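# Hoop onto the far post by pulling rope blocks

## Task

Using three arms, get the hoop off the post it is on and lay it flat on the other post so that it rings the loose peg standing there, with that peg still upright afterwards. Neither the hoop nor the peg can be reached by a gripper. Instead, ropes tie the hoop to metal blocks, one lying on each bench, and these are what the arms handle. At no moment, hanging included, may the hoop drop more than slightly below the top of the lower of the two posts. Finish by opening the grippers and backing the arms away; the result must stay in place with no robot holding it.

## Robot and tools

Robots: arm1, arm2 and arm3 are identical i2rt Big YAM arms. Each has six revolute joints, a two-finger gripper and a wrist camera. Feet in the scene frame (metres) and facing direction (degrees, counter-clockwise from +x): arm1 at x=-0.05 y=+1.40 z=+0.96 facing -90; arm2 at x=-1.23 y=-0.67 z=+1.02 facing +28; arm3 at x=+1.26 y=-0.62 z=+1.03 facing +151. The hand reaches roughly 1.0 m out from the joint1 axis. Joints move at different speeds, so the hand can take a wide, curved path between two postures.

Frames: one shared scene frame with its origin on the floor and +z up. "hand" is the point midway between the fingertips. The hand's z axis runs along the fingers, and the fingers open and close along its y axis.

execute_actions(actions, cameras): actions is a list holding one action, or none (an empty list only reports state and images). An action is an object keyed by robot name ("arm1", "arm2", "arm3"), each holding "joints": an object of absolute target values by joint name, never offsets. Keys and ranges: joint1_rad -2.879 to 2.879 rad (base turn, positive counter-clockwise seen from above, 0 = arm unfolds along the foot's facing direction); joint2_rad 0 to 3.141 (shoulder, 0 = upper arm pointing backward and near level, positive lifts it up then forward); joint3_rad 0 to 3.019 (elbow, 0 = fully folded, positive opens); joint4_rad -1.692 to 1.57 (hand pitch, positive tips fingers up); joint5_rad -1.57 to 1.57 (hand sideways, positive to the arm's right); joint6_rad -2.094 to 2.094 (hand roll, positive clockwise seen from behind); gripper_m 0 to 0.093 metres (fingertip gap, absolute). Done tolerances: ±0.045, ±0.14, ±0.09, ±0.055, ±0.03, ±0.035 rad and ±0.003 m. All motions in one action begin together and may finish at different times; one action runs for at most 15 s. An unknown key or out-of-range number makes the whole call refused and nothing moves. A joint or robot you omit may keep pushing toward an earlier target. cameras chooses which images come back: any of arm1_cam_wrist, arm2_cam_wrist, arm3_cam_wrist, cam_low, cam_top, or "all"; omitted or null means all, [] means none. The "pictures" line lists the images in order.

wait(seconds): 0 to 10 s, nothing newly commanded; returns state and images like an empty action.
zoom_image(camera, region): enlarges part of that camera's most recent full image; region is [x0, y0, x1, y1] in pixels from the top-left, at most 504 by 504.
read_manual(section): gives only the URDF licence text; moves nothing.
finished_scene(scene): closes the scene (integer 1 or 2) irreversibly and reports whether the task succeeded. Only call it once the hoop is placed, grippers released and arms withdrawn.

Result lines: joint_positions gives the reported joint values. joint_status says how each commanded joint ended. "off_target": it stopped short and may still be pushing. "contact_stop" or "time_out": the old target is abandoned and the joint holds where it stopped, except that after time_out a joint may retain a target (or one no more than 0.375, 0.375, 0.113, 0.225, 0.075, 0.3 rad from its position, joints 1 to 6) and keep pushing; on_its_own then lists it, where "held at" is the target held, not the current position. To relieve such a push, command the joint its reported position. "joint command not followed", usually with a "cause:" line, means a self/inter-arm clearance check blocked that arm's joint targets (the gripper target still runs); those joints show "not_followed" and may be retried with later actions until valid targets are given or the path clears. Calls with no action never show that line. If any result reports a stop, the later motion, wait and finished_scene calls in that same reply are skipped.

Cameras: cam_low and cam_top are fixed in the room; the wrist cameras ride on the arms and their poses come from joint readings, so they are less accurate. Calibration (pinhole plus radial distortion, 504x504 images, K in pixels, T_world_to_cam mapping scene frame to camera frame) is listed per camera; fixed cameras can be off by up to about 2.3 degrees and 9 mm. Results with pictures list any changed camera numbers.

Hazards: Big YAMs do not stop on contact and can press hard. Two robots pressing hard together ends the run as a failure; hard hits can also. The clearance check may act late and ignores fingers, gripper housings and wrist cameras. Nothing may be knocked off the work area or onto the floor. Avoid drops, slips, slams and hard pushes. A loose object may occasionally get a brief shove. A joint holding a load sags over time. Very small target changes may produce no movement. The robots never wait for one another.

Motor heat: holding loads heats motors even while you are thinking. A MOTOR HOT line appears at 85 °C; at 100 °C the arm and its gripper go limp until cool (OVER-TEMPERATURE FAULT), and affected keys read "limit_stop_at_motor_heat"; resend targets afterwards. Some heat carries into the next scene, whose task arrives in the finished_scene result. The robot holds your last command while you think, so keep replies short during delicate holds.

Each tool is called after ">>>" in YAML: its name, and indented under it one key for each argument.

## Session

>>> execute_actions:
  actions: []

Scene clock: 0.00 s.
arm1.joint_positions: joint1_rad=+0.465 joint2_rad=+0.323 joint3_rad=+1.699 joint4_rad=-1.477 joint5_rad=+0.280 joint6_rad=-0.185 gripper_m=+0.095
arm1.joint_status: not commanded
arm1.hand: x=-0.0913 y=+1.3788 z=+1.6251 quat_wxyz=(-0.466, -0.406, -0.623, +0.480) (m; scene frame)
arm2.joint_positions: joint1_rad=+0.110 joint2_rad=+0.237 joint3_rad=+1.625 joint4_rad=-1.167 joint5_rad=+0.050 joint6_rad=-0.808 gripper_m=+0.095
arm2.joint_status: not commanded
arm2.hand: x=-1.2447 y=-0.6887 z=+1.7386 quat_wxyz=(-0.774, +0.388, -0.490, +0.099) (m; scene frame)
arm3.joint_positions: joint1_rad=-0.738 joint2_rad=+0.632 joint3_rad=+1.418 joint4_rad=-1.224 joint5_rad=+0.183 joint6_rad=+0.510 gripper_m=+0.095
arm3.joint_status: not commanded
arm3.hand: x=+1.2124 y=-0.3791 z=+1.6051 quat_wxyz=(-0.264, +0.498, -0.678, -0.471) (m; scene frame)
pictures: arm1_cam_wrist, arm2_cam_wrist, arm3_cam_wrist, cam_low, cam_top
Images, in order (width x height): arm1_cam_wrist 504x504, arm2_cam_wrist 504x504, arm3_cam_wrist 504x504, cam_low 504x504, cam_top 504x504.

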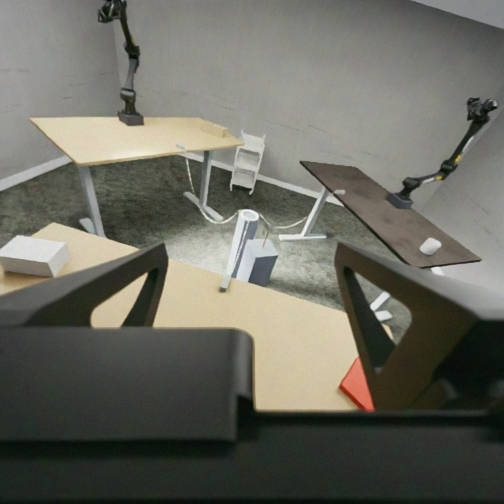

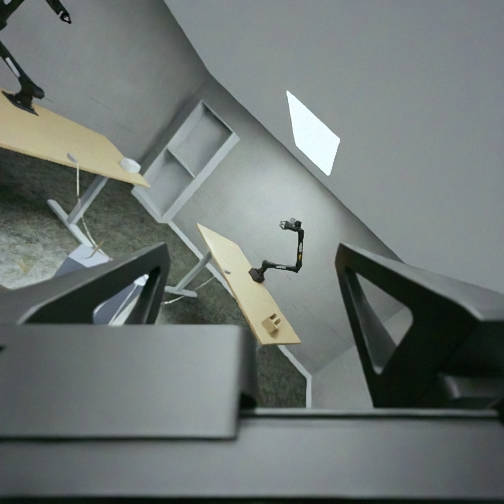

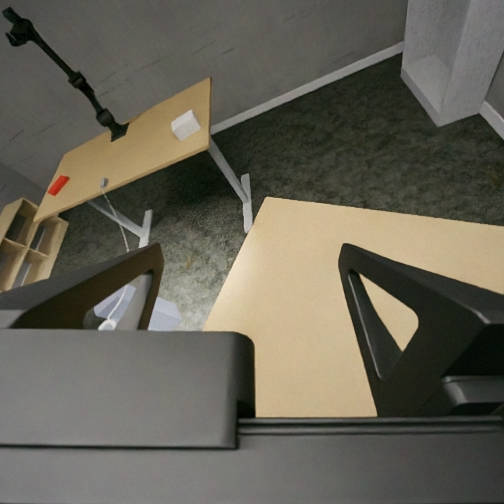

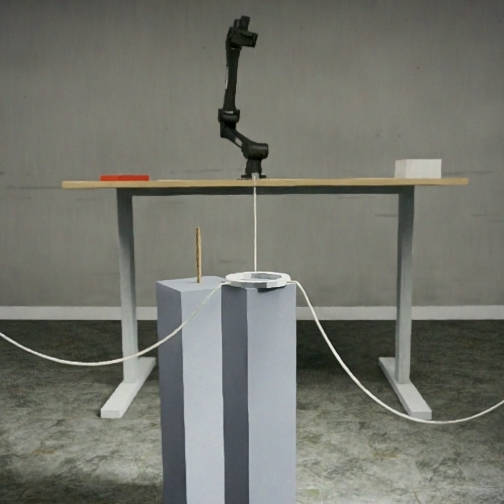

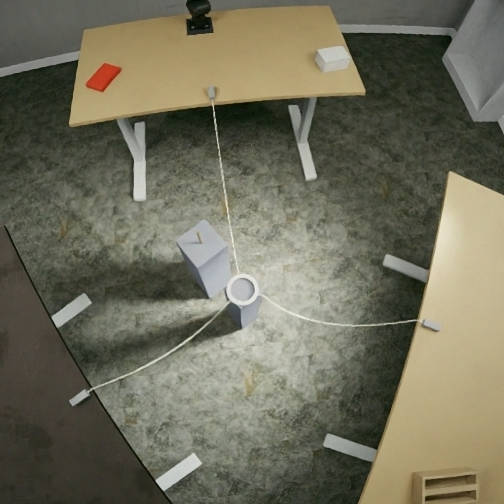

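>>> zoom_image:
  camera: "cam_top"
  region: [160, 60, 260, 130]

>>> zoom_image:
  camera: "cam_top"
  region: [40, 360, 130, 430]

>>> zoom_image:
  camera: "cam_top"
  region: [390, 290, 480, 360]

>>> zoom_image:
  camera: "cam_top"
  region: [160, 210, 290, 340]

>>> zoom_image:
  camera: "cam_low"
  region: [140, 160, 320, 320]

Region (160, 60, 260, 130) of cam_top's 504x504 image, scaled by 5.040, with more detail than that image has; it fills the top 353 rows of this view, and the rest is white.

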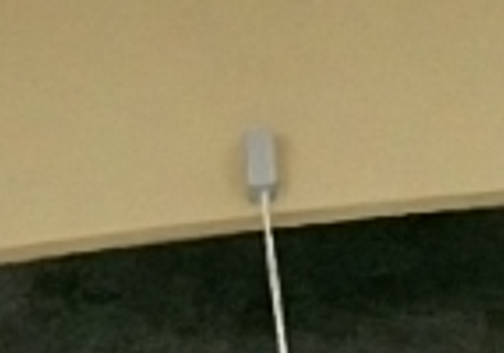

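Region (40, 360, 130, 430) of cam_top's 504x504 image, scaled by 5.600, with more detail than that image has.

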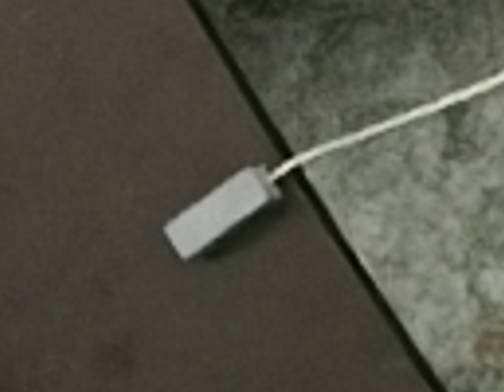

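Region (390, 290, 480, 360) of cam_top's 504x504 image, scaled by 5.600, with more detail than that image has.

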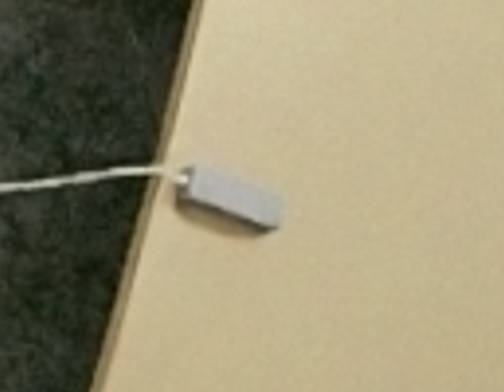

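Region (160, 210, 290, 340) of cam_top's 504x504 image, scaled by 3.877, with more detail than that image has.

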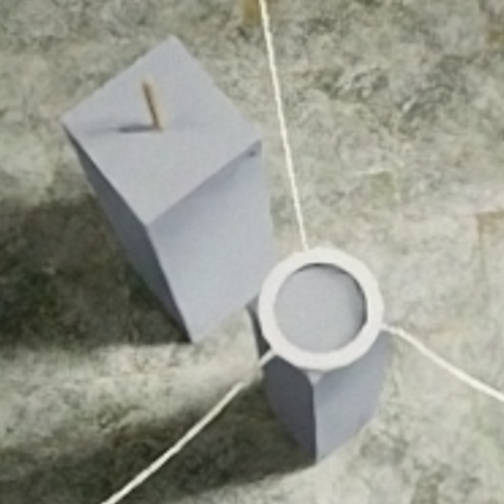

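Region (140, 160, 320, 320) of cam_low's 504x504 image, scaled by 2.800, with more detail than that image has.

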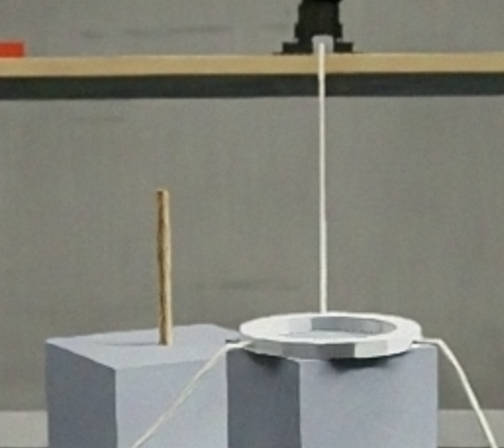

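>>> execute_actions:
  actions:
    - {"arm1":{"joints":{"joint1_rad":0.05,"joint2_rad":1.81,"joint3_rad":1.58,"joint4_rad":-1.34,"joint5_rad":0,"joint6_rad":0}},"arm2":{"joints":{"joint1_rad":0.0,"joint2_rad":1.81,"joint3_rad":1.58,"joint4_rad":-1.34,"joint5_rad":0,"joint6_rad":0}},"arm3":{"joints":{"joint1_rad":0.0,"joint2_rad":1.81,"joint3_rad":1.58,"joint4_rad":-1.34,"joint5_rad":0,"joint6_rad":0}}}

Scene clock: 5.33 s.
arm1.joint_positions: joint1_rad=+0.058 joint2_rad=+1.820 joint3_rad=+1.555 joint4_rad=-1.343 joint5_rad=+0.002 joint6_rad=-0.010 gripper_m=+0.095
arm1.joint_status: all done
arm1.hand: x=-0.0178 y=+0.8615 z=+1.0902 quat_wxyz=(+0.020, -0.679, -0.733, -0.010) (m; scene frame)
arm2.joint_positions: joint1_rad=+0.000 joint2_rad=+1.812 joint3_rad=+1.564 joint4_rad=-1.330 joint5_rad=+0.003 joint6_rad=-0.009 gripper_m=+0.095
arm2.joint_status: all done
arm2.hand: x=-0.7476 y=-0.4164 z=+1.1661 quat_wxyz=(+0.003, +0.244, -0.970, +0.002) (m; scene frame)
arm3.joint_positions: joint1_rad=+0.006 joint2_rad=+1.802 joint3_rad=+1.566 joint4_rad=-1.328 joint5_rad=+0.003 joint6_rad=+0.012 gripper_m=+0.095
arm3.joint_status: all done
arm3.hand: x=+0.7802 y=-0.3576 z=+1.1786 quat_wxyz=(-0.003, +0.967, -0.255, -0.004) (m; scene frame)
pictures: arm1_cam_wrist, arm2_cam_wrist, arm3_cam_wrist, cam_low, cam_top
camera_calibration (this result's frames):
arm1_cam_wrist: T_world_to_cam=[[-0.996708, -0.0798421, 0.0140644, 0.0386528], [-0.0535342, 0.778461, 0.625406, -1.34959], [-0.0608824, 0.622595, -0.780173, 0.438616], [0, 0, 0, 1]] pos_world=[-0.00701951, 0.780607, 1.18569]
arm2_cam_wrist: T_world_to_cam=[[0.464135, -0.885679, 0.0122793, -0.0369748], [-0.713578, -0.365662, 0.597576, -1.37587], [-0.524771, -0.286118, -0.801718, 0.547799], [0, 0, 0, 1]] pos_world=[-0.67716, -0.379115, 1.26182]
arm3_cam_wrist: T_world_to_cam=[[0.472708, 0.881215, -0.00273927, -0.0523765], [0.730895, -0.390332, 0.559851, -1.36632], [0.49228, -0.266648, -0.828589, 0.617508], [0, 0, 0, 1]] pos_world=[0.719412, -0.322508, 1.27645]
Images, in order (width x height): arm1_cam_wrist 504x504, arm2_cam_wrist 504x504, arm3_cam_wrist 504x504, cam_low 504x504, cam_top 504x504.

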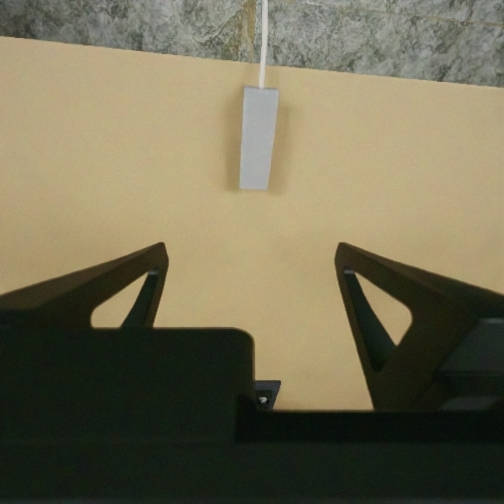

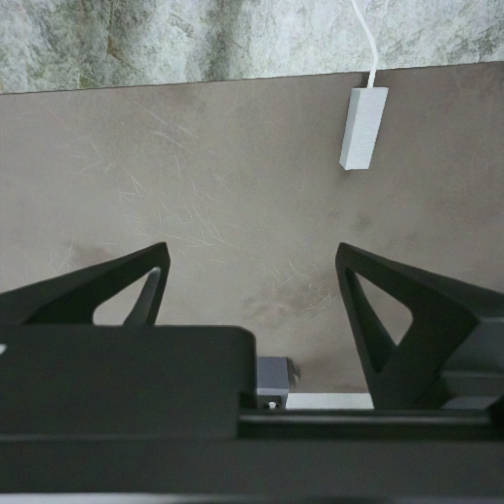

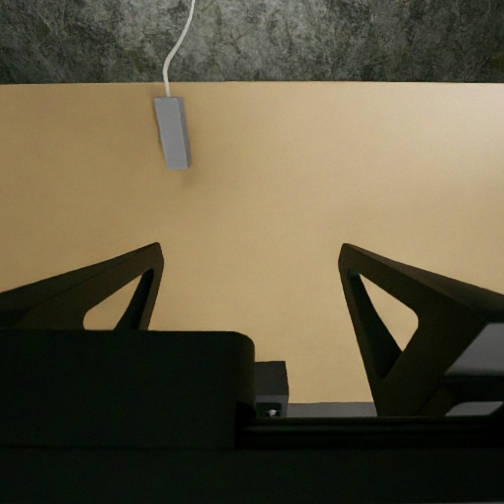

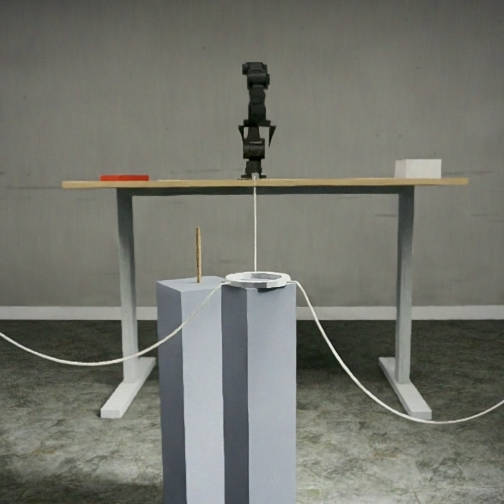

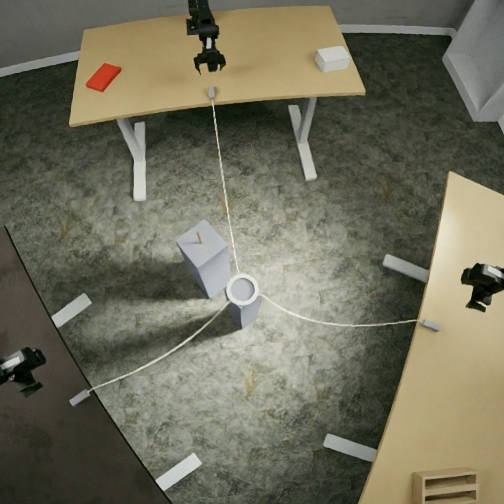

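>>> execute_actions:
  actions:
    - {"arm1":{"joints":{"joint1_rad":0.05,"joint2_rad":1.925,"joint3_rad":1.56,"joint4_rad":-1.18,"joint6_rad":0.05}},"arm2":{"joints":{"joint1_rad":-0.193,"joint2_rad":1.984,"joint3_rad":1.64,"joint4_rad":-1.22,"joint6_rad":-0.29}},"arm3":{"joints":{"joint1_rad":0.139,"joint2_rad":1.96,"joint3_rad":1.595,"joint4_rad":-1.205,"joint6_rad":0.16}}}
  cameras: ["arm1_cam_wrist","arm2_cam_wrist","arm3_cam_wrist","cam_low"]

Scene clock: 8.83 s.
arm1.joint_positions: joint1_rad=+0.058 joint2_rad=+1.941 joint3_rad=+1.543 joint4_rad=-1.190 joint5_rad=+0.002 joint6_rad=+0.040 gripper_m=+0.095
arm1.joint_status: all done
arm1.hand: x=-0.0167 y=+0.8329 z=+1.0197 quat_wxyz=(+0.014, -0.698, -0.716, -0.004) (m; scene frame)
arm2.joint_positions: joint1_rad=-0.192 joint2_rad=+1.993 joint3_rad=+1.615 joint4_rad=-1.228 joint5_rad=+0.001 joint6_rad=-0.281 gripper_m=+0.095
arm2.joint_status: all done
arm2.hand: x=-0.6714 y=-0.5024 z=+1.0844 quat_wxyz=(+0.018, +0.282, -0.959, +0.001) (m; scene frame)
arm3.joint_positions: joint1_rad=+0.141 joint2_rad=+1.972 joint3_rad=+1.566 joint4_rad=-1.218 joint5_rad=+0.002 joint6_rad=+0.148 gripper_m=+0.095
arm3.joint_status: all done
arm3.hand: x=+0.7279 y=-0.4164 z=+1.0865 quat_wxyz=(+0.002, +0.967, -0.255, +0.025) (m; scene frame)
pictures: arm1_cam_wrist, arm2_cam_wrist, arm3_cam_wrist, cam_low
camera_calibration (this result's frames):
arm1_cam_wrist: T_world_to_cam=[[-0.999432, -0.0298952, 0.0155628, -0.00465449], [-0.014193, 0.792136, 0.61018, -1.27834], [-0.0305693, 0.609613, -0.79211, 0.424997], [0, 0, 0, 1]] pos_world=[-0.00980345, 0.753395, 1.11673]
arm2_cam_wrist: T_world_to_cam=[[0.533638, -0.845713, 0.000738485, -0.0682231], [-0.663947, -0.418404, 0.619767, -1.32135], [-0.523836, -0.331222, -0.784785, 0.457309], [0, 0, 0, 1]] pos_world=[-0.601346, -0.459086, 1.17787]
arm3_cam_wrist: T_world_to_cam=[[0.473443, 0.880819, 0.00289052, 0.0170391], [0.698742, -0.37757, 0.607619, -1.32264], [0.536294, -0.285654, -0.794223, 0.474079], [0, 0, 0, 1]] pos_world=[0.66187, -0.378975, 1.18014]
Images, in order (width x height): arm1_cam_wrist 504x504, arm2_cam_wrist 504x504, arm3_cam_wrist 504x504, cam_low 504x504.

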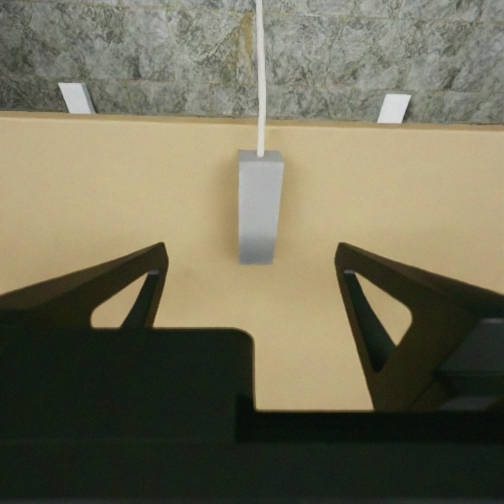

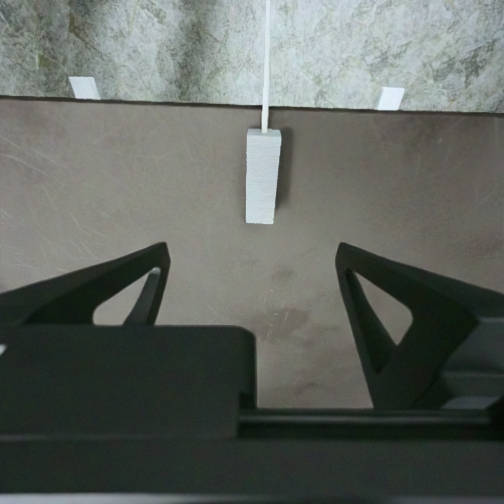

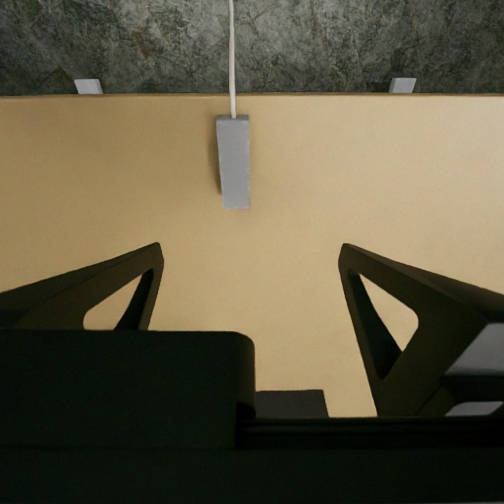

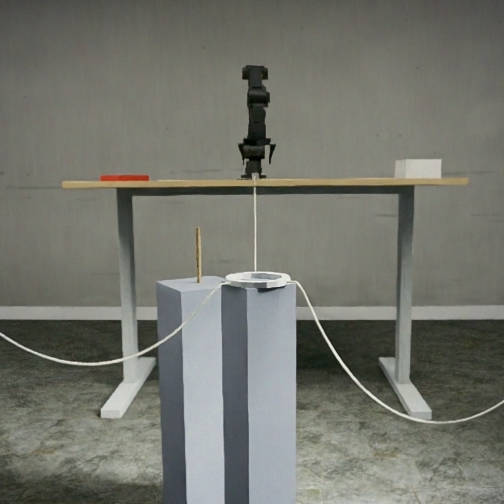

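>>> execute_actions:
  actions:
    - {"arm1":{"joints":{"joint2_rad":1.968,"joint3_rad":1.495,"joint4_rad":-1.056}},"arm2":{"joints":{"joint1_rad":-0.208,"joint2_rad":2.063,"joint3_rad":1.533,"joint4_rad":-1.0}},"arm3":{"joints":{"joint1_rad":0.165,"joint2_rad":2.053,"joint3_rad":1.497,"joint4_rad":-0.965}}}
  cameras: ["arm1_cam_wrist","arm2_cam_wrist","arm3_cam_wrist"]

Scene clock: 11.37 s.
arm1.joint_positions: joint1_rad=+0.058 joint2_rad=+1.968 joint3_rad=+1.486 joint4_rad=-1.067 joint5_rad=+0.002 joint6_rad=+0.040 gripper_m=+0.095
arm1.joint_status: all done
arm1.hand: x=-0.0167 y=+0.8285 z=+0.9850 quat_wxyz=(-0.001, -0.698, -0.716, +0.009) (m; scene frame)
arm2.joint_positions: joint1_rad=-0.199 joint2_rad=+2.066 joint3_rad=+1.526 joint4_rad=-1.011 joint5_rad=+0.001 joint6_rad=-0.282 gripper_m=+0.095
arm2.joint_status: all done
arm2.hand: x=-0.6618 y=-0.5036 z=+1.0127 quat_wxyz=(-0.010, +0.279, -0.960, +0.001) (m; scene frame)
arm3.joint_positions: joint1_rad=+0.161 joint2_rad=+2.050 joint3_rad=+1.501 joint4_rad=-0.979 joint5_rad=+0.002 joint6_rad=+0.148 gripper_m=+0.095
arm3.joint_status: all done
arm3.hand: x=+0.7026 y=-0.4192 z=+1.0203 quat_wxyz=(-0.003, +0.969, -0.246, -0.022) (m; scene frame)
pictures: arm1_cam_wrist, arm2_cam_wrist, arm3_cam_wrist
camera_calibration (this result's frames):
arm1_cam_wrist: T_world_to_cam=[[-0.999458, -0.0297277, 0.0141353, -0.00305118], [-0.0160597, 0.815214, 0.578937, -1.24205], [-0.0287337, 0.578396, -0.81525, 0.448893], [0, 0, 0, 1]] pos_world=[-0.0100981, 0.752808, 1.08507]
arm2_cam_wrist: T_world_to_cam=[[0.528053, -0.849065, 0.0157918, -0.0949224], [-0.698671, -0.423799, 0.576414, -1.25288], [-0.482721, -0.31541, -0.817005, 0.473482], [0, 0, 0, 1]] pos_world=[-0.596668, -0.462223, 1.11052]
arm3_cam_wrist: T_world_to_cam=[[0.455897, 0.889988, -0.00885963, 0.0598329], [0.756597, -0.382287, 0.530488, -1.22967], [0.468741, -0.248551, -0.847646, 0.551748], [0, 0, 0, 1]] pos_world=[0.644463, -0.386201, 1.12054]
Images, in order (width x height): arm1_cam_wrist 504x504, arm2_cam_wrist 504x504, arm3_cam_wrist 504x504.

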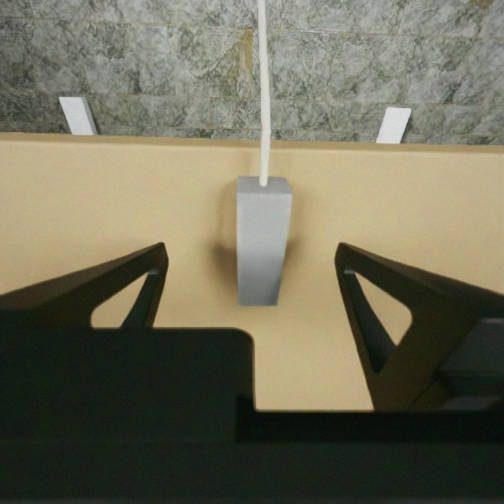

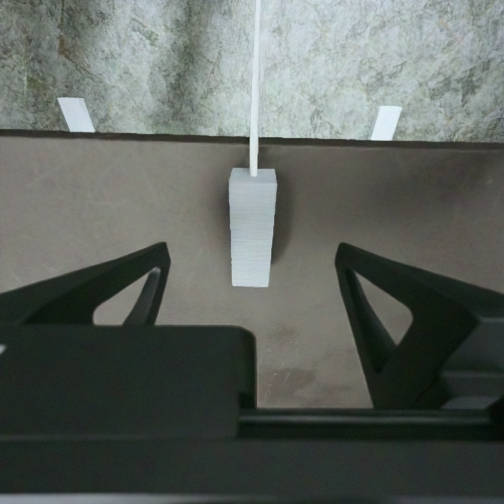

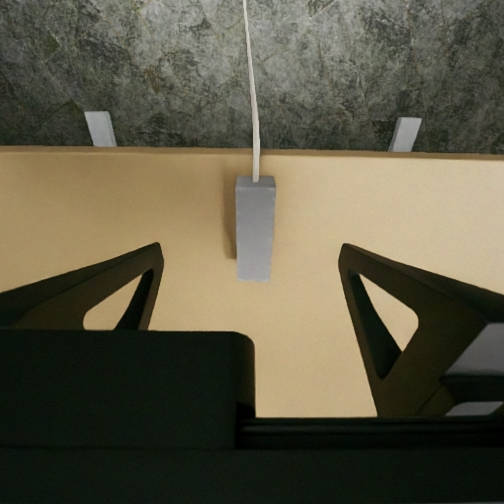

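>>> execute_actions:
  actions:
    - {"arm1":{"joints":{"joint2_rad":2.0}},"arm2":{"joints":{"joint2_rad":2.125,"joint4_rad":-0.96}},"arm3":{"joints":{"joint2_rad":2.12,"joint3_rad":1.43,"joint4_rad":-0.855}}}
  cameras: ["arm1_cam_wrist","arm2_cam_wrist","arm3_cam_wrist"]

Scene clock: 13.07 s.
arm1.joint_positions: joint1_rad=+0.058 joint2_rad=+1.995 joint3_rad=+1.486 joint4_rad=-1.067 joint5_rad=+0.002 joint6_rad=+0.040 gripper_m=+0.095
arm1.joint_status: all done
arm1.hand: x=-0.0171 y=+0.8314 z=+0.9703 quat_wxyz=(+0.009, -0.698, -0.716, +0.000) (m; scene frame)
arm2.joint_positions: joint1_rad=-0.199 joint2_rad=+2.114 joint3_rad=+1.526 joint4_rad=-0.971 joint5_rad=+0.001 joint6_rad=-0.282 gripper_m=+0.095
arm2.joint_status: all done
arm2.hand: x=-0.6596 y=-0.5029 z=+0.9849 quat_wxyz=(-0.006, +0.279, -0.960, +0.001) (m; scene frame)
arm3.joint_positions: joint1_rad=+0.161 joint2_rad=+2.112 joint3_rad=+1.434 joint4_rad=-0.869 joint5_rad=+0.002 joint6_rad=+0.148 gripper_m=+0.095
arm3.joint_status: all done
arm3.hand: x=+0.7161 y=-0.4240 z=+0.9645 quat_wxyz=(-0.003, +0.969, -0.246, -0.013) (m; scene frame)
pictures: arm1_cam_wrist, arm2_cam_wrist, arm3_cam_wrist
camera_calibration (this result's frames):
arm1_cam_wrist: T_world_to_cam=[[-0.99944, -0.0298367, 0.0151157, -0.00396796], [-0.0147863, 0.799506, 0.600476, -1.24378], [-0.0300013, 0.599916, -0.7995, 0.401988], [0, 0, 0, 1]] pos_world=[-0.0102965, 0.753135, 1.06831]
arm2_cam_wrist: T_world_to_cam=[[0.528171, -0.849032, 0.013437, -0.0926942], [-0.693791, -0.422366, 0.58332, -1.2379], [-0.489582, -0.317415, -0.812131, 0.441641], [0, 0, 0, 1]] pos_world=[-0.593668, -0.461365, 1.08201]
arm3_cam_wrist: T_world_to_cam=[[0.456046, 0.889932, -0.00648125, 0.0550807], [0.746939, -0.378789, 0.546444, -1.21917], [0.483843, -0.254045, -0.83747, 0.473909], [0, 0, 0, 1]] pos_world=[0.656231, -0.390434, 1.06345]
Images, in order (width x height): arm1_cam_wrist 504x504, arm2_cam_wrist 504x504, arm3_cam_wrist 504x504.

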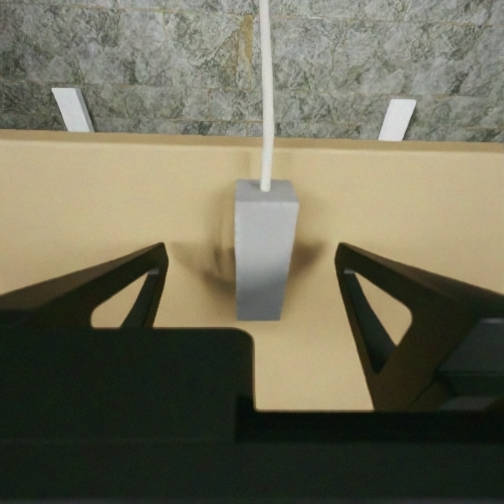

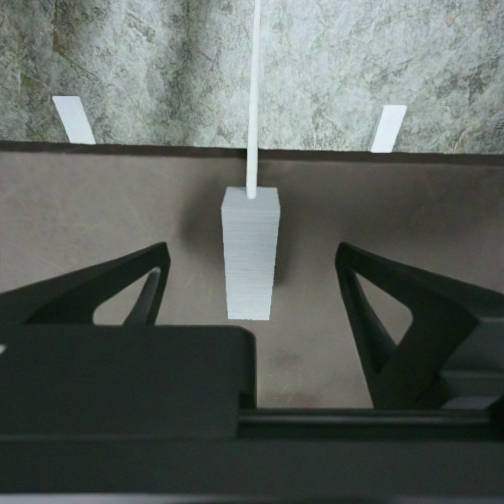

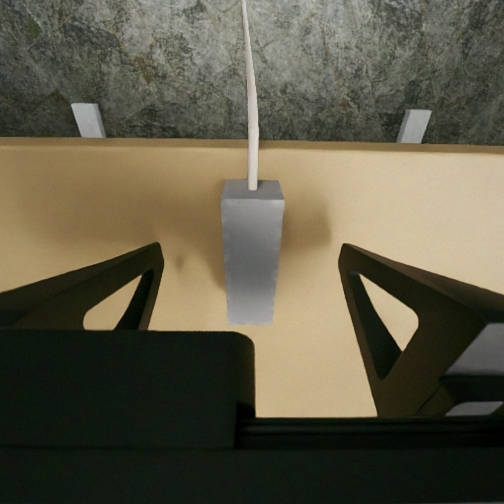

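>>> execute_actions:
  actions:
    - {"arm1":{"joints":{"gripper_m":0.0}},"arm2":{"joints":{"joint2_rad":2.142,"gripper_m":0.05}},"arm3":{"joints":{"joint2_rad":2.138,"gripper_m":0.05}}}
  cameras: []

>>> execute_actions:
  actions:
    - {"arm2":{"joints":{"gripper_m":0.0}},"arm3":{"joints":{"gripper_m":0.0}}}
  cameras: ["arm1_cam_wrist","arm2_cam_wrist","arm3_cam_wrist"]

Scene clock: 14.30 s.
arm1.joint_positions: joint1_rad=+0.057 joint2_rad=+1.995 joint3_rad=+1.486 joint4_rad=-1.066 joint5_rad=+0.002 joint6_rad=+0.041 gripper_m=+0.025
arm1.joint_status: gripper_m off_target (ended at +0.025, target +0.000)
arm1.hand: x=-0.0172 y=+0.8312 z=+0.9703 quat_wxyz=(+0.009, -0.698, -0.716, +0.000) (m; scene frame)
arm2.joint_positions: joint1_rad=-0.199 joint2_rad=+2.119 joint3_rad=+1.526 joint4_rad=-0.971 joint5_rad=+0.001 joint6_rad=-0.282 gripper_m=+0.050
arm2.joint_status: all done
arm2.hand: x=-0.6604 y=-0.5032 z=+0.9822 quat_wxyz=(-0.003, +0.280, -0.960, +0.001) (m; scene frame)
arm3.joint_positions: joint1_rad=+0.161 joint2_rad=+2.112 joint3_rad=+1.434 joint4_rad=-0.869 joint5_rad=+0.002 joint6_rad=+0.148 gripper_m=+0.050
arm3.joint_status: all done
arm3.hand: x=+0.7161 y=-0.4240 z=+0.9645 quat_wxyz=(-0.003, +0.969, -0.246, -0.013) (m; scene frame)
pictures: none
No camera images: the call's "cameras" was empty. Leave "cameras" out to get every camera's image.

Scene clock: 14.90 s.
arm1.joint_positions: joint1_rad=+0.057 joint2_rad=+1.995 joint3_rad=+1.486 joint4_rad=-1.066 joint5_rad=+0.002 joint6_rad=+0.041 gripper_m=+0.025
arm1.joint_status: not commanded
arm1.hand: x=-0.0172 y=+0.8312 z=+0.9703 quat_wxyz=(+0.009, -0.698, -0.716, +0.000) (m; scene frame)
arm2.joint_positions: joint1_rad=-0.199 joint2_rad=+2.119 joint3_rad=+1.526 joint4_rad=-0.969 joint5_rad=+0.000 joint6_rad=-0.282 gripper_m=+0.025
arm2.joint_status: gripper_m off_target (ended at +0.025, target +0.000)
arm2.hand: x=-0.6601 y=-0.5030 z=+0.9822 quat_wxyz=(-0.004, +0.280, -0.960, +0.000) (m; scene frame)
arm3.joint_positions: joint1_rad=+0.161 joint2_rad=+2.112 joint3_rad=+1.434 joint4_rad=-0.868 joint5_rad=+0.002 joint6_rad=+0.149 gripper_m=+0.025
arm3.joint_status: gripper_m off_target (ended at +0.025, target +0.000)
arm3.hand: x=+0.7160 y=-0.4240 z=+0.9645 quat_wxyz=(-0.003, +0.969, -0.246, -0.013) (m; scene frame)
pictures: arm1_cam_wrist, arm2_cam_wrist, arm3_cam_wrist
camera_calibration (this result's frames):
arm1_cam_wrist: T_world_to_cam=[[-0.999497, -0.0282995, 0.0143415, -0.00457557], [-0.0140426, 0.799967, 0.59988, -1.24342], [-0.028449, 0.599377, -0.799961, 0.403022], [0, 0, 0, 1]] pos_world=[-0.0105685, 0.753004, 1.06837]
arm2_cam_wrist: T_world_to_cam=[[0.528863, -0.84862, 0.0121534, -0.0905385], [-0.691479, -0.422541, 0.585931, -1.23788], [-0.492098, -0.318281, -0.81027, 0.435315], [0, 0, 0, 1]] pos_world=[-0.593867, -0.461334, 1.07913]
arm3_cam_wrist: T_world_to_cam=[[0.45672, 0.889586, -0.00659667, 0.0545865], [0.747046, -0.379491, 0.54581, -1.21878], [0.483042, -0.25421, -0.837883, 0.474916], [0, 0, 0, 1]] pos_world=[0.656152, -0.390348, 1.06351]
Images, in order (width x height): arm1_cam_wrist 504x504, arm2_cam_wrist 504x504, arm3_cam_wrist 504x504.

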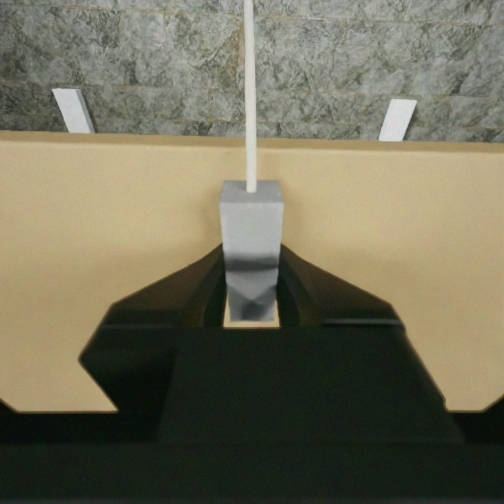

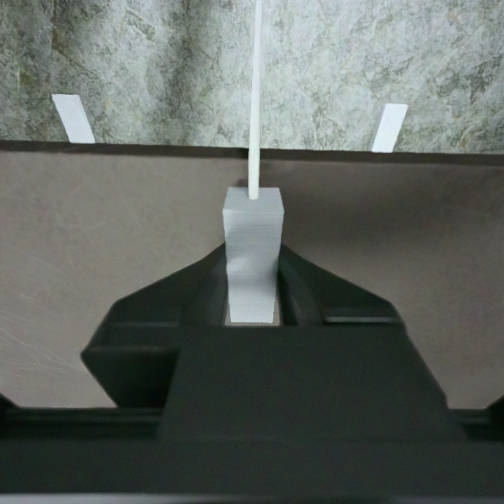

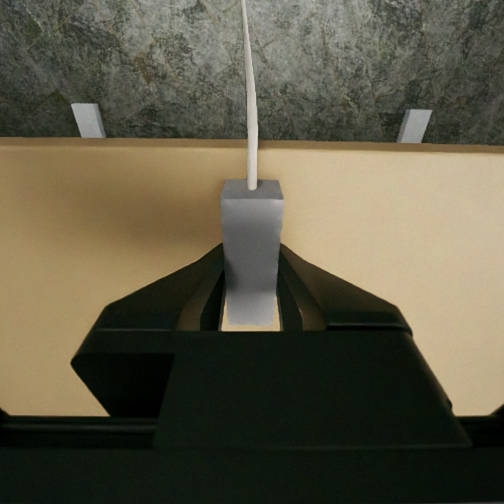

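>>> execute_actions:
  actions:
    - {"arm2":{"joints":{"gripper_m":0.04}},"arm3":{"joints":{"gripper_m":0.04}}}
  cameras: []

>>> execute_actions:
  actions:
    - {"arm2":{"joints":{"joint2_rad":2.155}},"arm3":{"joints":{"joint2_rad":2.15}}}
  cameras: []

Scene clock: 15.97 s.
arm1.joint_positions: joint1_rad=+0.057 joint2_rad=+1.995 joint3_rad=+1.486 joint4_rad=-1.066 joint5_rad=+0.002 joint6_rad=+0.041 gripper_m=+0.025
arm1.joint_status: not commanded
arm1.hand: x=-0.0172 y=+0.8312 z=+0.9703 quat_wxyz=(+0.009, -0.698, -0.716, +0.000) (m; scene frame)
arm2.joint_positions: joint1_rad=-0.199 joint2_rad=+2.119 joint3_rad=+1.526 joint4_rad=-0.969 joint5_rad=+0.000 joint6_rad=-0.283 gripper_m=+0.040
arm2.joint_status: all done
arm2.hand: x=-0.6602 y=-0.5030 z=+0.9820 quat_wxyz=(-0.004, +0.280, -0.960, +0.000) (m; scene frame)
arm3.joint_positions: joint1_rad=+0.161 joint2_rad=+2.113 joint3_rad=+1.434 joint4_rad=-0.868 joint5_rad=+0.002 joint6_rad=+0.149 gripper_m=+0.040
arm3.joint_status: all done
arm3.hand: x=+0.7160 y=-0.4240 z=+0.9643 quat_wxyz=(-0.003, +0.969, -0.246, -0.013) (m; scene frame)
pictures: none
No camera images: the call's "cameras" was empty. Leave "cameras" out to get every camera's image.

Scene clock: 16.60 s.
arm1.joint_positions: joint1_rad=+0.057 joint2_rad=+1.995 joint3_rad=+1.486 joint4_rad=-1.066 joint5_rad=+0.002 joint6_rad=+0.041 gripper_m=+0.025
arm1.joint_status: not commanded
arm1.hand: x=-0.0172 y=+0.8312 z=+0.9703 quat_wxyz=(+0.009, -0.698, -0.716, +0.000) (m; scene frame)
arm2.joint_positions: joint1_rad=-0.199 joint2_rad=+2.134 joint3_rad=+1.526 joint4_rad=-0.969 joint5_rad=+0.000 joint6_rad=-0.283 gripper_m=+0.040
arm2.joint_status: all done
arm2.hand: x=-0.6627 y=-0.5038 z=+0.9735 quat_wxyz=(+0.004, +0.280, -0.960, +0.000) (m; scene frame)
arm3.joint_positions: joint1_rad=+0.161 joint2_rad=+2.124 joint3_rad=+1.434 joint4_rad=-0.868 joint5_rad=+0.002 joint6_rad=+0.149 gripper_m=+0.040
arm3.joint_status: all done
arm3.hand: x=+0.7182 y=-0.4248 z=+0.9579 quat_wxyz=(-0.002, +0.969, -0.246, -0.007) (m; scene frame)
pictures: none
No camera images: the call's "cameras" was empty. Leave "cameras" out to get every camera's image.

>>> execute_actions:
  actions:
    - {"arm2":{"joints":{"gripper_m":0.0}},"arm3":{"joints":{"gripper_m":0.0}}}
  cameras: []

>>> execute_actions:
  actions:
    - {"arm1":{"joints":{"joint2_rad":1.75,"joint3_rad":1.43,"joint4_rad":-1.238}},"arm2":{"joints":{"joint2_rad":1.70,"joint3_rad":1.365,"joint4_rad":-1.221}},"arm3":{"joints":{"joint2_rad":1.52,"joint3_rad":1.36,"joint4_rad":-1.396}}}

Scene clock: 19.33 s.
arm1.joint_positions: joint1_rad=+0.057 joint2_rad=+1.995 joint3_rad=+1.486 joint4_rad=-1.066 joint5_rad=+0.002 joint6_rad=+0.041 gripper_m=+0.025
arm1.joint_status: not commanded
arm1.hand: x=-0.0172 y=+0.8312 z=+0.9703 quat_wxyz=(+0.009, -0.698, -0.716, +0.000) (m; scene frame)
arm2.joint_positions: joint1_rad=-0.199 joint2_rad=+2.134 joint3_rad=+1.526 joint4_rad=-0.969 joint5_rad=+0.001 joint6_rad=-0.283 gripper_m=+0.025
arm2.joint_status: gripper_m off_target (ended at +0.025, target +0.000)
arm2.hand: x=-0.6626 y=-0.5038 z=+0.9735 quat_wxyz=(+0.004, +0.280, -0.960, +0.001) (m; scene frame)
arm3.joint_positions: joint1_rad=+0.161 joint2_rad=+2.124 joint3_rad=+1.434 joint4_rad=-0.868 joint5_rad=+0.001 joint6_rad=+0.150 gripper_m=+0.025
arm3.joint_status: gripper_m off_target (ended at +0.025, target +0.000)
arm3.hand: x=+0.7180 y=-0.4248 z=+0.9579 quat_wxyz=(-0.002, +0.969, -0.246, -0.007) (m; scene frame)
pictures: none
No camera images: the call's "cameras" was empty. Leave "cameras" out to get every camera's image.

Scene clock: 20.83 s.
arm1.joint_positions: joint1_rad=+0.057 joint2_rad=+1.750 joint3_rad=+1.400 joint4_rad=-1.230 joint5_rad=+0.002 joint6_rad=+0.041 gripper_m=+0.025
arm1.joint_status: all done
arm1.hand: x=-0.0200 y=+0.8897 z=+1.0695 quat_wxyz=(+0.010, -0.698, -0.716, -0.001) (m; scene frame)
arm2.joint_positions: joint1_rad=-0.199 joint2_rad=+1.701 joint3_rad=+1.341 joint4_rad=-1.212 joint5_rad=+0.001 joint6_rad=-0.283 gripper_m=+0.025
arm2.joint_status: all done
arm2.hand: x=-0.7566 y=-0.5312 z=+1.1400 quat_wxyz=(+0.001, +0.280, -0.960, +0.001) (m; scene frame)
arm3.joint_positions: joint1_rad=+0.161 joint2_rad=+1.513 joint3_rad=+1.346 joint4_rad=-1.386 joint5_rad=+0.001 joint6_rad=+0.150 gripper_m=+0.025
arm3.joint_status: all done
arm3.hand: x=+0.8385 y=-0.4688 z=+1.2330 quat_wxyz=(-0.002, +0.969, -0.246, -0.010) (m; scene frame)
pictures: arm1_cam_wrist, arm2_cam_wrist, arm3_cam_wrist, cam_low, cam_top
camera_calibration (this result's frames):
arm1_cam_wrist: T_world_to_cam=[[-0.999494, -0.0283158, 0.0145001, -0.00732219], [-0.0138405, 0.797449, 0.603228, -1.35102], [-0.028644, 0.602722, -0.797437, 0.441565], [0, 0, 0, 1]] pos_world=[-0.0133691, 0.811022, 1.1672]
arm2_cam_wrist: T_world_to_cam=[[0.529608, -0.848186, 0.00984811, -0.0619369], [-0.685609, -0.421201, 0.593743, -1.41268], [-0.499456, -0.321203, -0.804595, 0.493093], [0, 0, 0, 1]] pos_world=[-0.689466, -0.489173, 1.23612]
arm3_cam_wrist: T_world_to_cam=[[0.457432, 0.889223, -0.00617618, 0.0389424], [0.743491, -0.378636, 0.551231, -1.47719], [0.487829, -0.256743, -0.83433, 0.619738], [0, 0, 0, 1]] pos_world=[0.77814, -0.434835, 1.33158]
Images, in order (width x height): arm1_cam_wrist 504x504, arm2_cam_wrist 504x504, arm3_cam_wrist 504x504, cam_low 504x504, cam_top 504x504.

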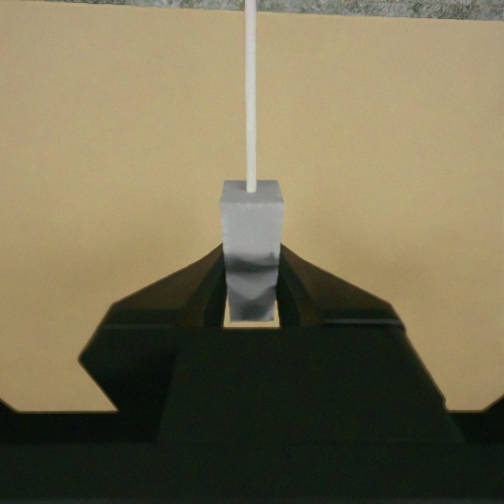

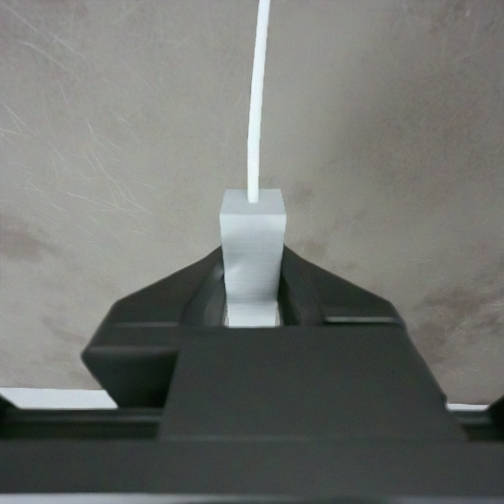

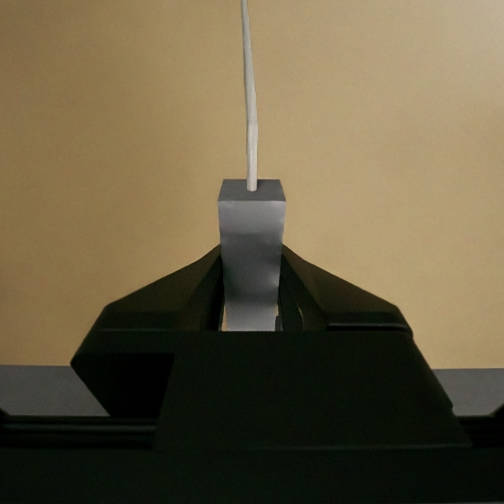

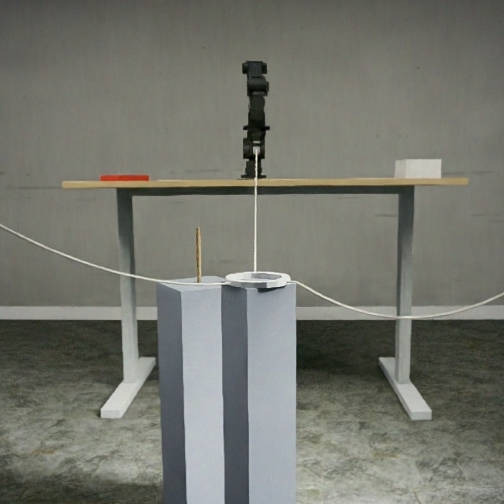

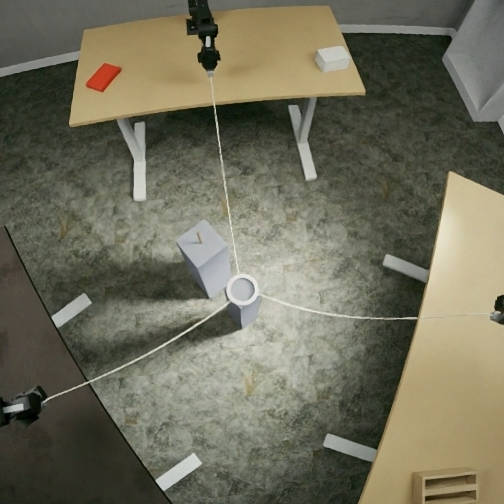

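>>> execute_actions:
  actions:
    - {"arm1":{"joints":{"joint2_rad":1.71,"joint3_rad":1.5,"joint4_rad":-1.335}},"arm2":{"joints":{"joint2_rad":1.62,"joint3_rad":1.255,"joint4_rad":-1.19}},"arm3":{"joints":{"joint2_rad":1.165,"joint3_rad":0.99,"joint4_rad":-1.387}}}
  cameras: ["cam_low","cam_top"]

Scene clock: 23.53 s.
arm1.joint_positions: joint1_rad=+0.057 joint2_rad=+1.742 joint3_rad=+1.443 joint4_rad=-1.323 joint5_rad=+0.002 joint6_rad=+0.041 gripper_m=+0.025
arm1.joint_status: all done
arm1.hand: x=-0.0202 y=+0.8965 z=+1.0894 quat_wxyz=(+0.026, -0.698, -0.716, -0.015) (m; scene frame)
arm2.joint_positions: joint1_rad=-0.199 joint2_rad=+1.631 joint3_rad=+1.250 joint4_rad=-1.195 joint5_rad=+0.001 joint6_rad=-0.283 gripper_m=+0.025
arm2.joint_status: all done
arm2.hand: x=-0.7849 y=-0.5397 z=+1.1399 quat_wxyz=(+0.003, +0.280, -0.960, +0.001) (m; scene frame)
arm3.joint_positions: joint1_rad=+0.161 joint2_rad=+1.160 joint3_rad=+0.997 joint4_rad=-1.386 joint5_rad=+0.001 joint6_rad=+0.150 gripper_m=+0.025
arm3.joint_status: all done
arm3.hand: x=+0.9640 y=-0.5143 z=+1.2264 quat_wxyz=(-0.002, +0.969, -0.246, -0.012) (m; scene frame)
pictures: cam_low, cam_top
Images, in order (width x height): cam_low 504x504, cam_top 504x504.

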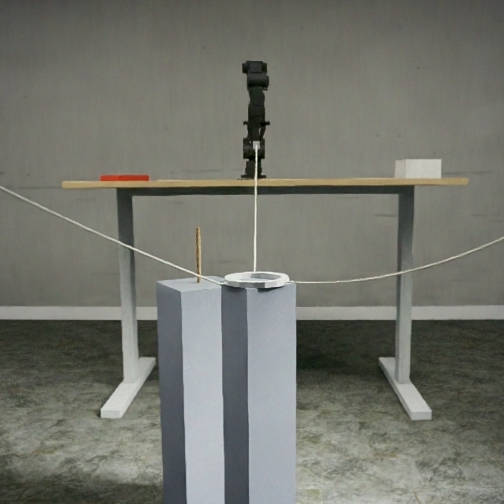

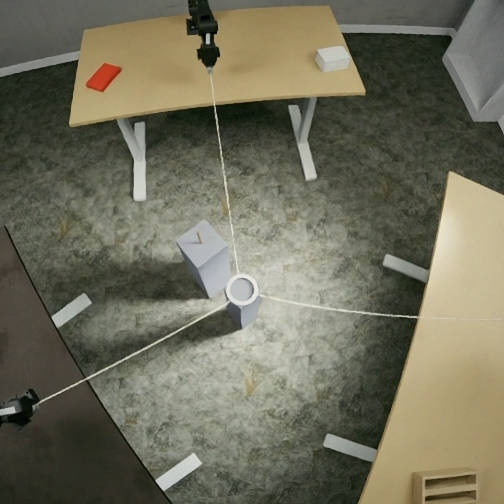

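>>> execute_actions:
  actions:
    - {"arm1":{"joints":{"joint2_rad":1.675,"joint3_rad":1.58,"joint4_rad":-1.41}},"arm3":{"joints":{"joint3_rad":1.21,"joint4_rad":-1.6}}}
  cameras: ["cam_low","cam_top"]

Scene clock: 25.10 s.
arm1.joint_positions: joint1_rad=+0.057 joint2_rad=+1.698 joint3_rad=+1.529 joint4_rad=-1.397 joint5_rad=+0.002 joint6_rad=+0.041 gripper_m=+0.025
arm1.joint_status: all done
arm1.hand: x=-0.0190 y=+0.8868 z=+1.1427 quat_wxyz=(+0.005, -0.698, -0.716, +0.004) (m; scene frame)
arm2.joint_positions: joint1_rad=-0.199 joint2_rad=+1.631 joint3_rad=+1.250 joint4_rad=-1.192 joint5_rad=+0.001 joint6_rad=-0.283 gripper_m=+0.025
arm2.joint_status: not commanded
arm2.hand: x=-0.7841 y=-0.5395 z=+1.1399 quat_wxyz=(+0.001, +0.280, -0.960, +0.001) (m; scene frame)
arm3.joint_positions: joint1_rad=+0.161 joint2_rad=+1.163 joint3_rad=+1.157 joint4_rad=-1.582 joint5_rad=+0.001 joint6_rad=+0.150 gripper_m=+0.025
arm3.joint_status: all done
arm3.hand: x=+0.9674 y=-0.5156 z=+1.2865 quat_wxyz=(+0.000, +0.969, -0.246, +0.007) (m; scene frame)
pictures: cam_low, cam_top
Images, in order (width x height): cam_low 504x504, cam_top 504x504.

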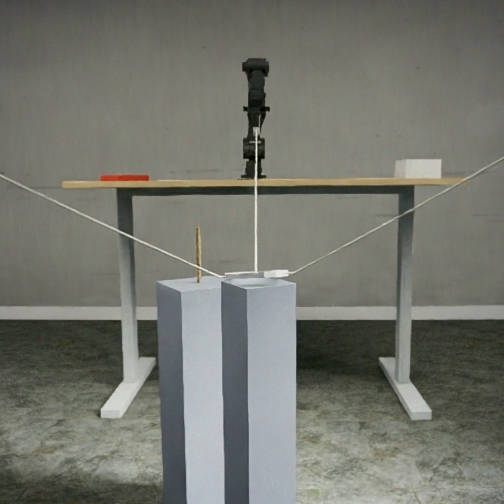

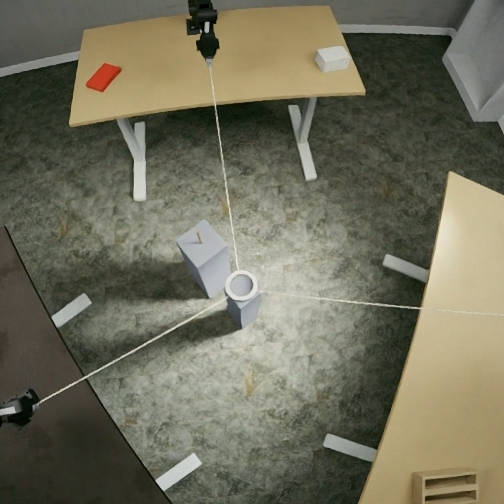

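>>> execute_actions:
  actions:
    - {"arm1":{"joints":{"joint2_rad":1.50,"joint3_rad":1.87,"joint4_rad":-1.61}},"arm2":{"joints":{"joint2_rad":1.535,"joint3_rad":1.665,"joint4_rad":-1.645}},"arm3":{"joints":{"joint2_rad":1.005,"joint3_rad":1.515,"joint4_rad":-1.665}}}
  cameras: ["cam_low","cam_top"]

Scene clock: 27.20 s.
arm1.joint_positions: joint1_rad=+0.057 joint2_rad=+1.522 joint3_rad=+1.844 joint4_rad=-1.603 joint5_rad=+0.002 joint6_rad=+0.041 gripper_m=+0.025
arm1.joint_status: all done
arm1.hand: x=-0.0175 y=+0.8967 z=+1.3528 quat_wxyz=(-0.101, -0.691, -0.709, +0.099) (m; scene frame)
arm2.joint_positions: joint1_rad=-0.199 joint2_rad=+1.533 joint3_rad=+1.625 joint4_rad=-1.630 joint5_rad=+0.001 joint6_rad=-0.283 gripper_m=+0.025
arm2.joint_status: all done
arm2.hand: x=-0.7865 y=-0.5400 z=+1.3242 quat_wxyz=(-0.016, +0.280, -0.960, +0.001) (m; scene frame)
arm3.joint_positions: joint1_rad=+0.161 joint2_rad=+1.009 joint3_rad=+1.474 joint4_rad=-1.654 joint5_rad=+0.001 joint6_rad=+0.150 gripper_m=+0.025
arm3.joint_status: all done
arm3.hand: x=+0.9687 y=-0.5162 z=+1.4600 quat_wxyz=(-0.020, +0.951, -0.242, -0.190) (m; scene frame)
pictures: cam_low, cam_top
Images, in order (width x height): cam_low 504x504, cam_top 504x504.

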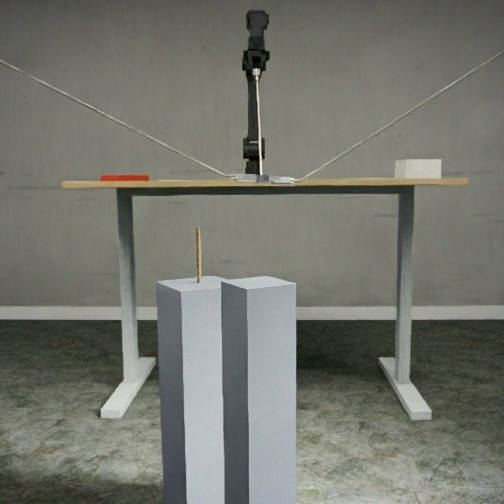

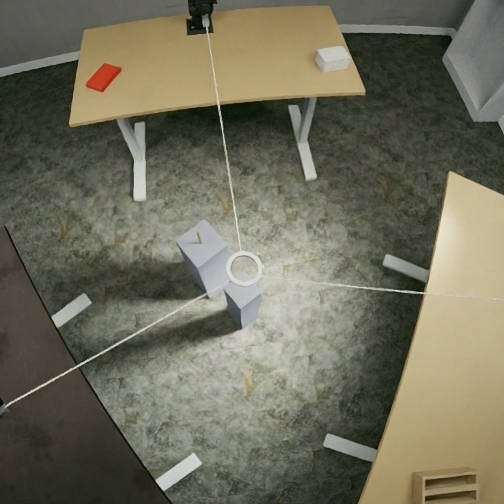

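>>> execute_actions:
  actions:
    - {"arm1":{"joints":{"joint1_rad":-0.496,"joint2_rad":1.06,"joint3_rad":1.31,"joint4_rad":-1.645,"joint6_rad":-0.51}},"arm2":{"joints":{"joint1_rad":0.452,"joint2_rad":1.49,"joint3_rad":1.48,"joint4_rad":-1.53,"joint6_rad":0.37}},"arm3":{"joints":{"joint1_rad":-0.115,"joint2_rad":1.62,"joint3_rad":1.865,"joint4_rad":-1.39,"joint6_rad":-0.126}}}
  cameras: ["cam_low","cam_top"]

Scene clock: 29.97 s.
arm1.joint_positions: joint1_rad=-0.487 joint2_rad=+1.072 joint3_rad=+1.290 joint4_rad=-1.643 joint5_rad=+0.000 joint6_rad=-0.500 gripper_m=+0.025
arm1.joint_status: all done
arm1.hand: x=-0.1933 y=+1.1256 z=+1.2936 quat_wxyz=(-0.015, -0.697, -0.713, +0.071) (m; scene frame)
arm2.joint_positions: joint1_rad=+0.458 joint2_rad=+1.508 joint3_rad=+1.471 joint4_rad=-1.529 joint5_rad=+0.000 joint6_rad=+0.361 gripper_m=+0.025
arm2.joint_status: all done
arm2.hand: x=-0.9676 y=-0.3072 z=+1.2757 quat_wxyz=(-0.002, +0.286, -0.958, -0.001) (m; scene frame)
arm3.joint_positions: joint1_rad=-0.120 joint2_rad=+1.658 joint3_rad=+1.803 joint4_rad=-1.400 joint5_rad=+0.000 joint6_rad=-0.116 gripper_m=+0.025
arm3.joint_status: all done
arm3.hand: x=+0.7941 y=-0.2829 z=+1.3533 quat_wxyz=(-0.058, +0.955, -0.251, -0.147) (m; scene frame)
pictures: cam_low, cam_top
Images, in order (width x height): cam_low 504x504, cam_top 504x504.

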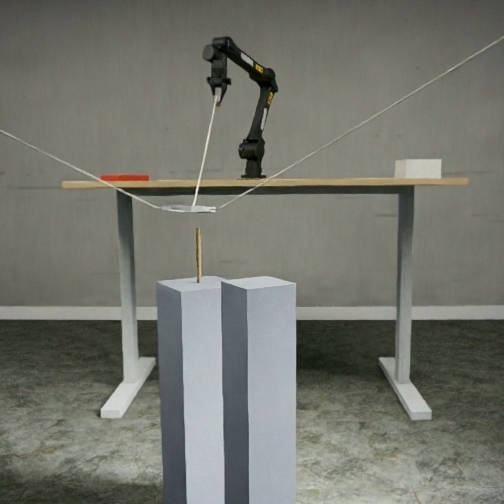

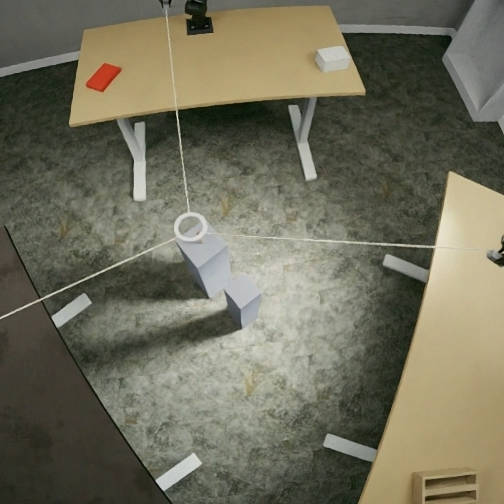

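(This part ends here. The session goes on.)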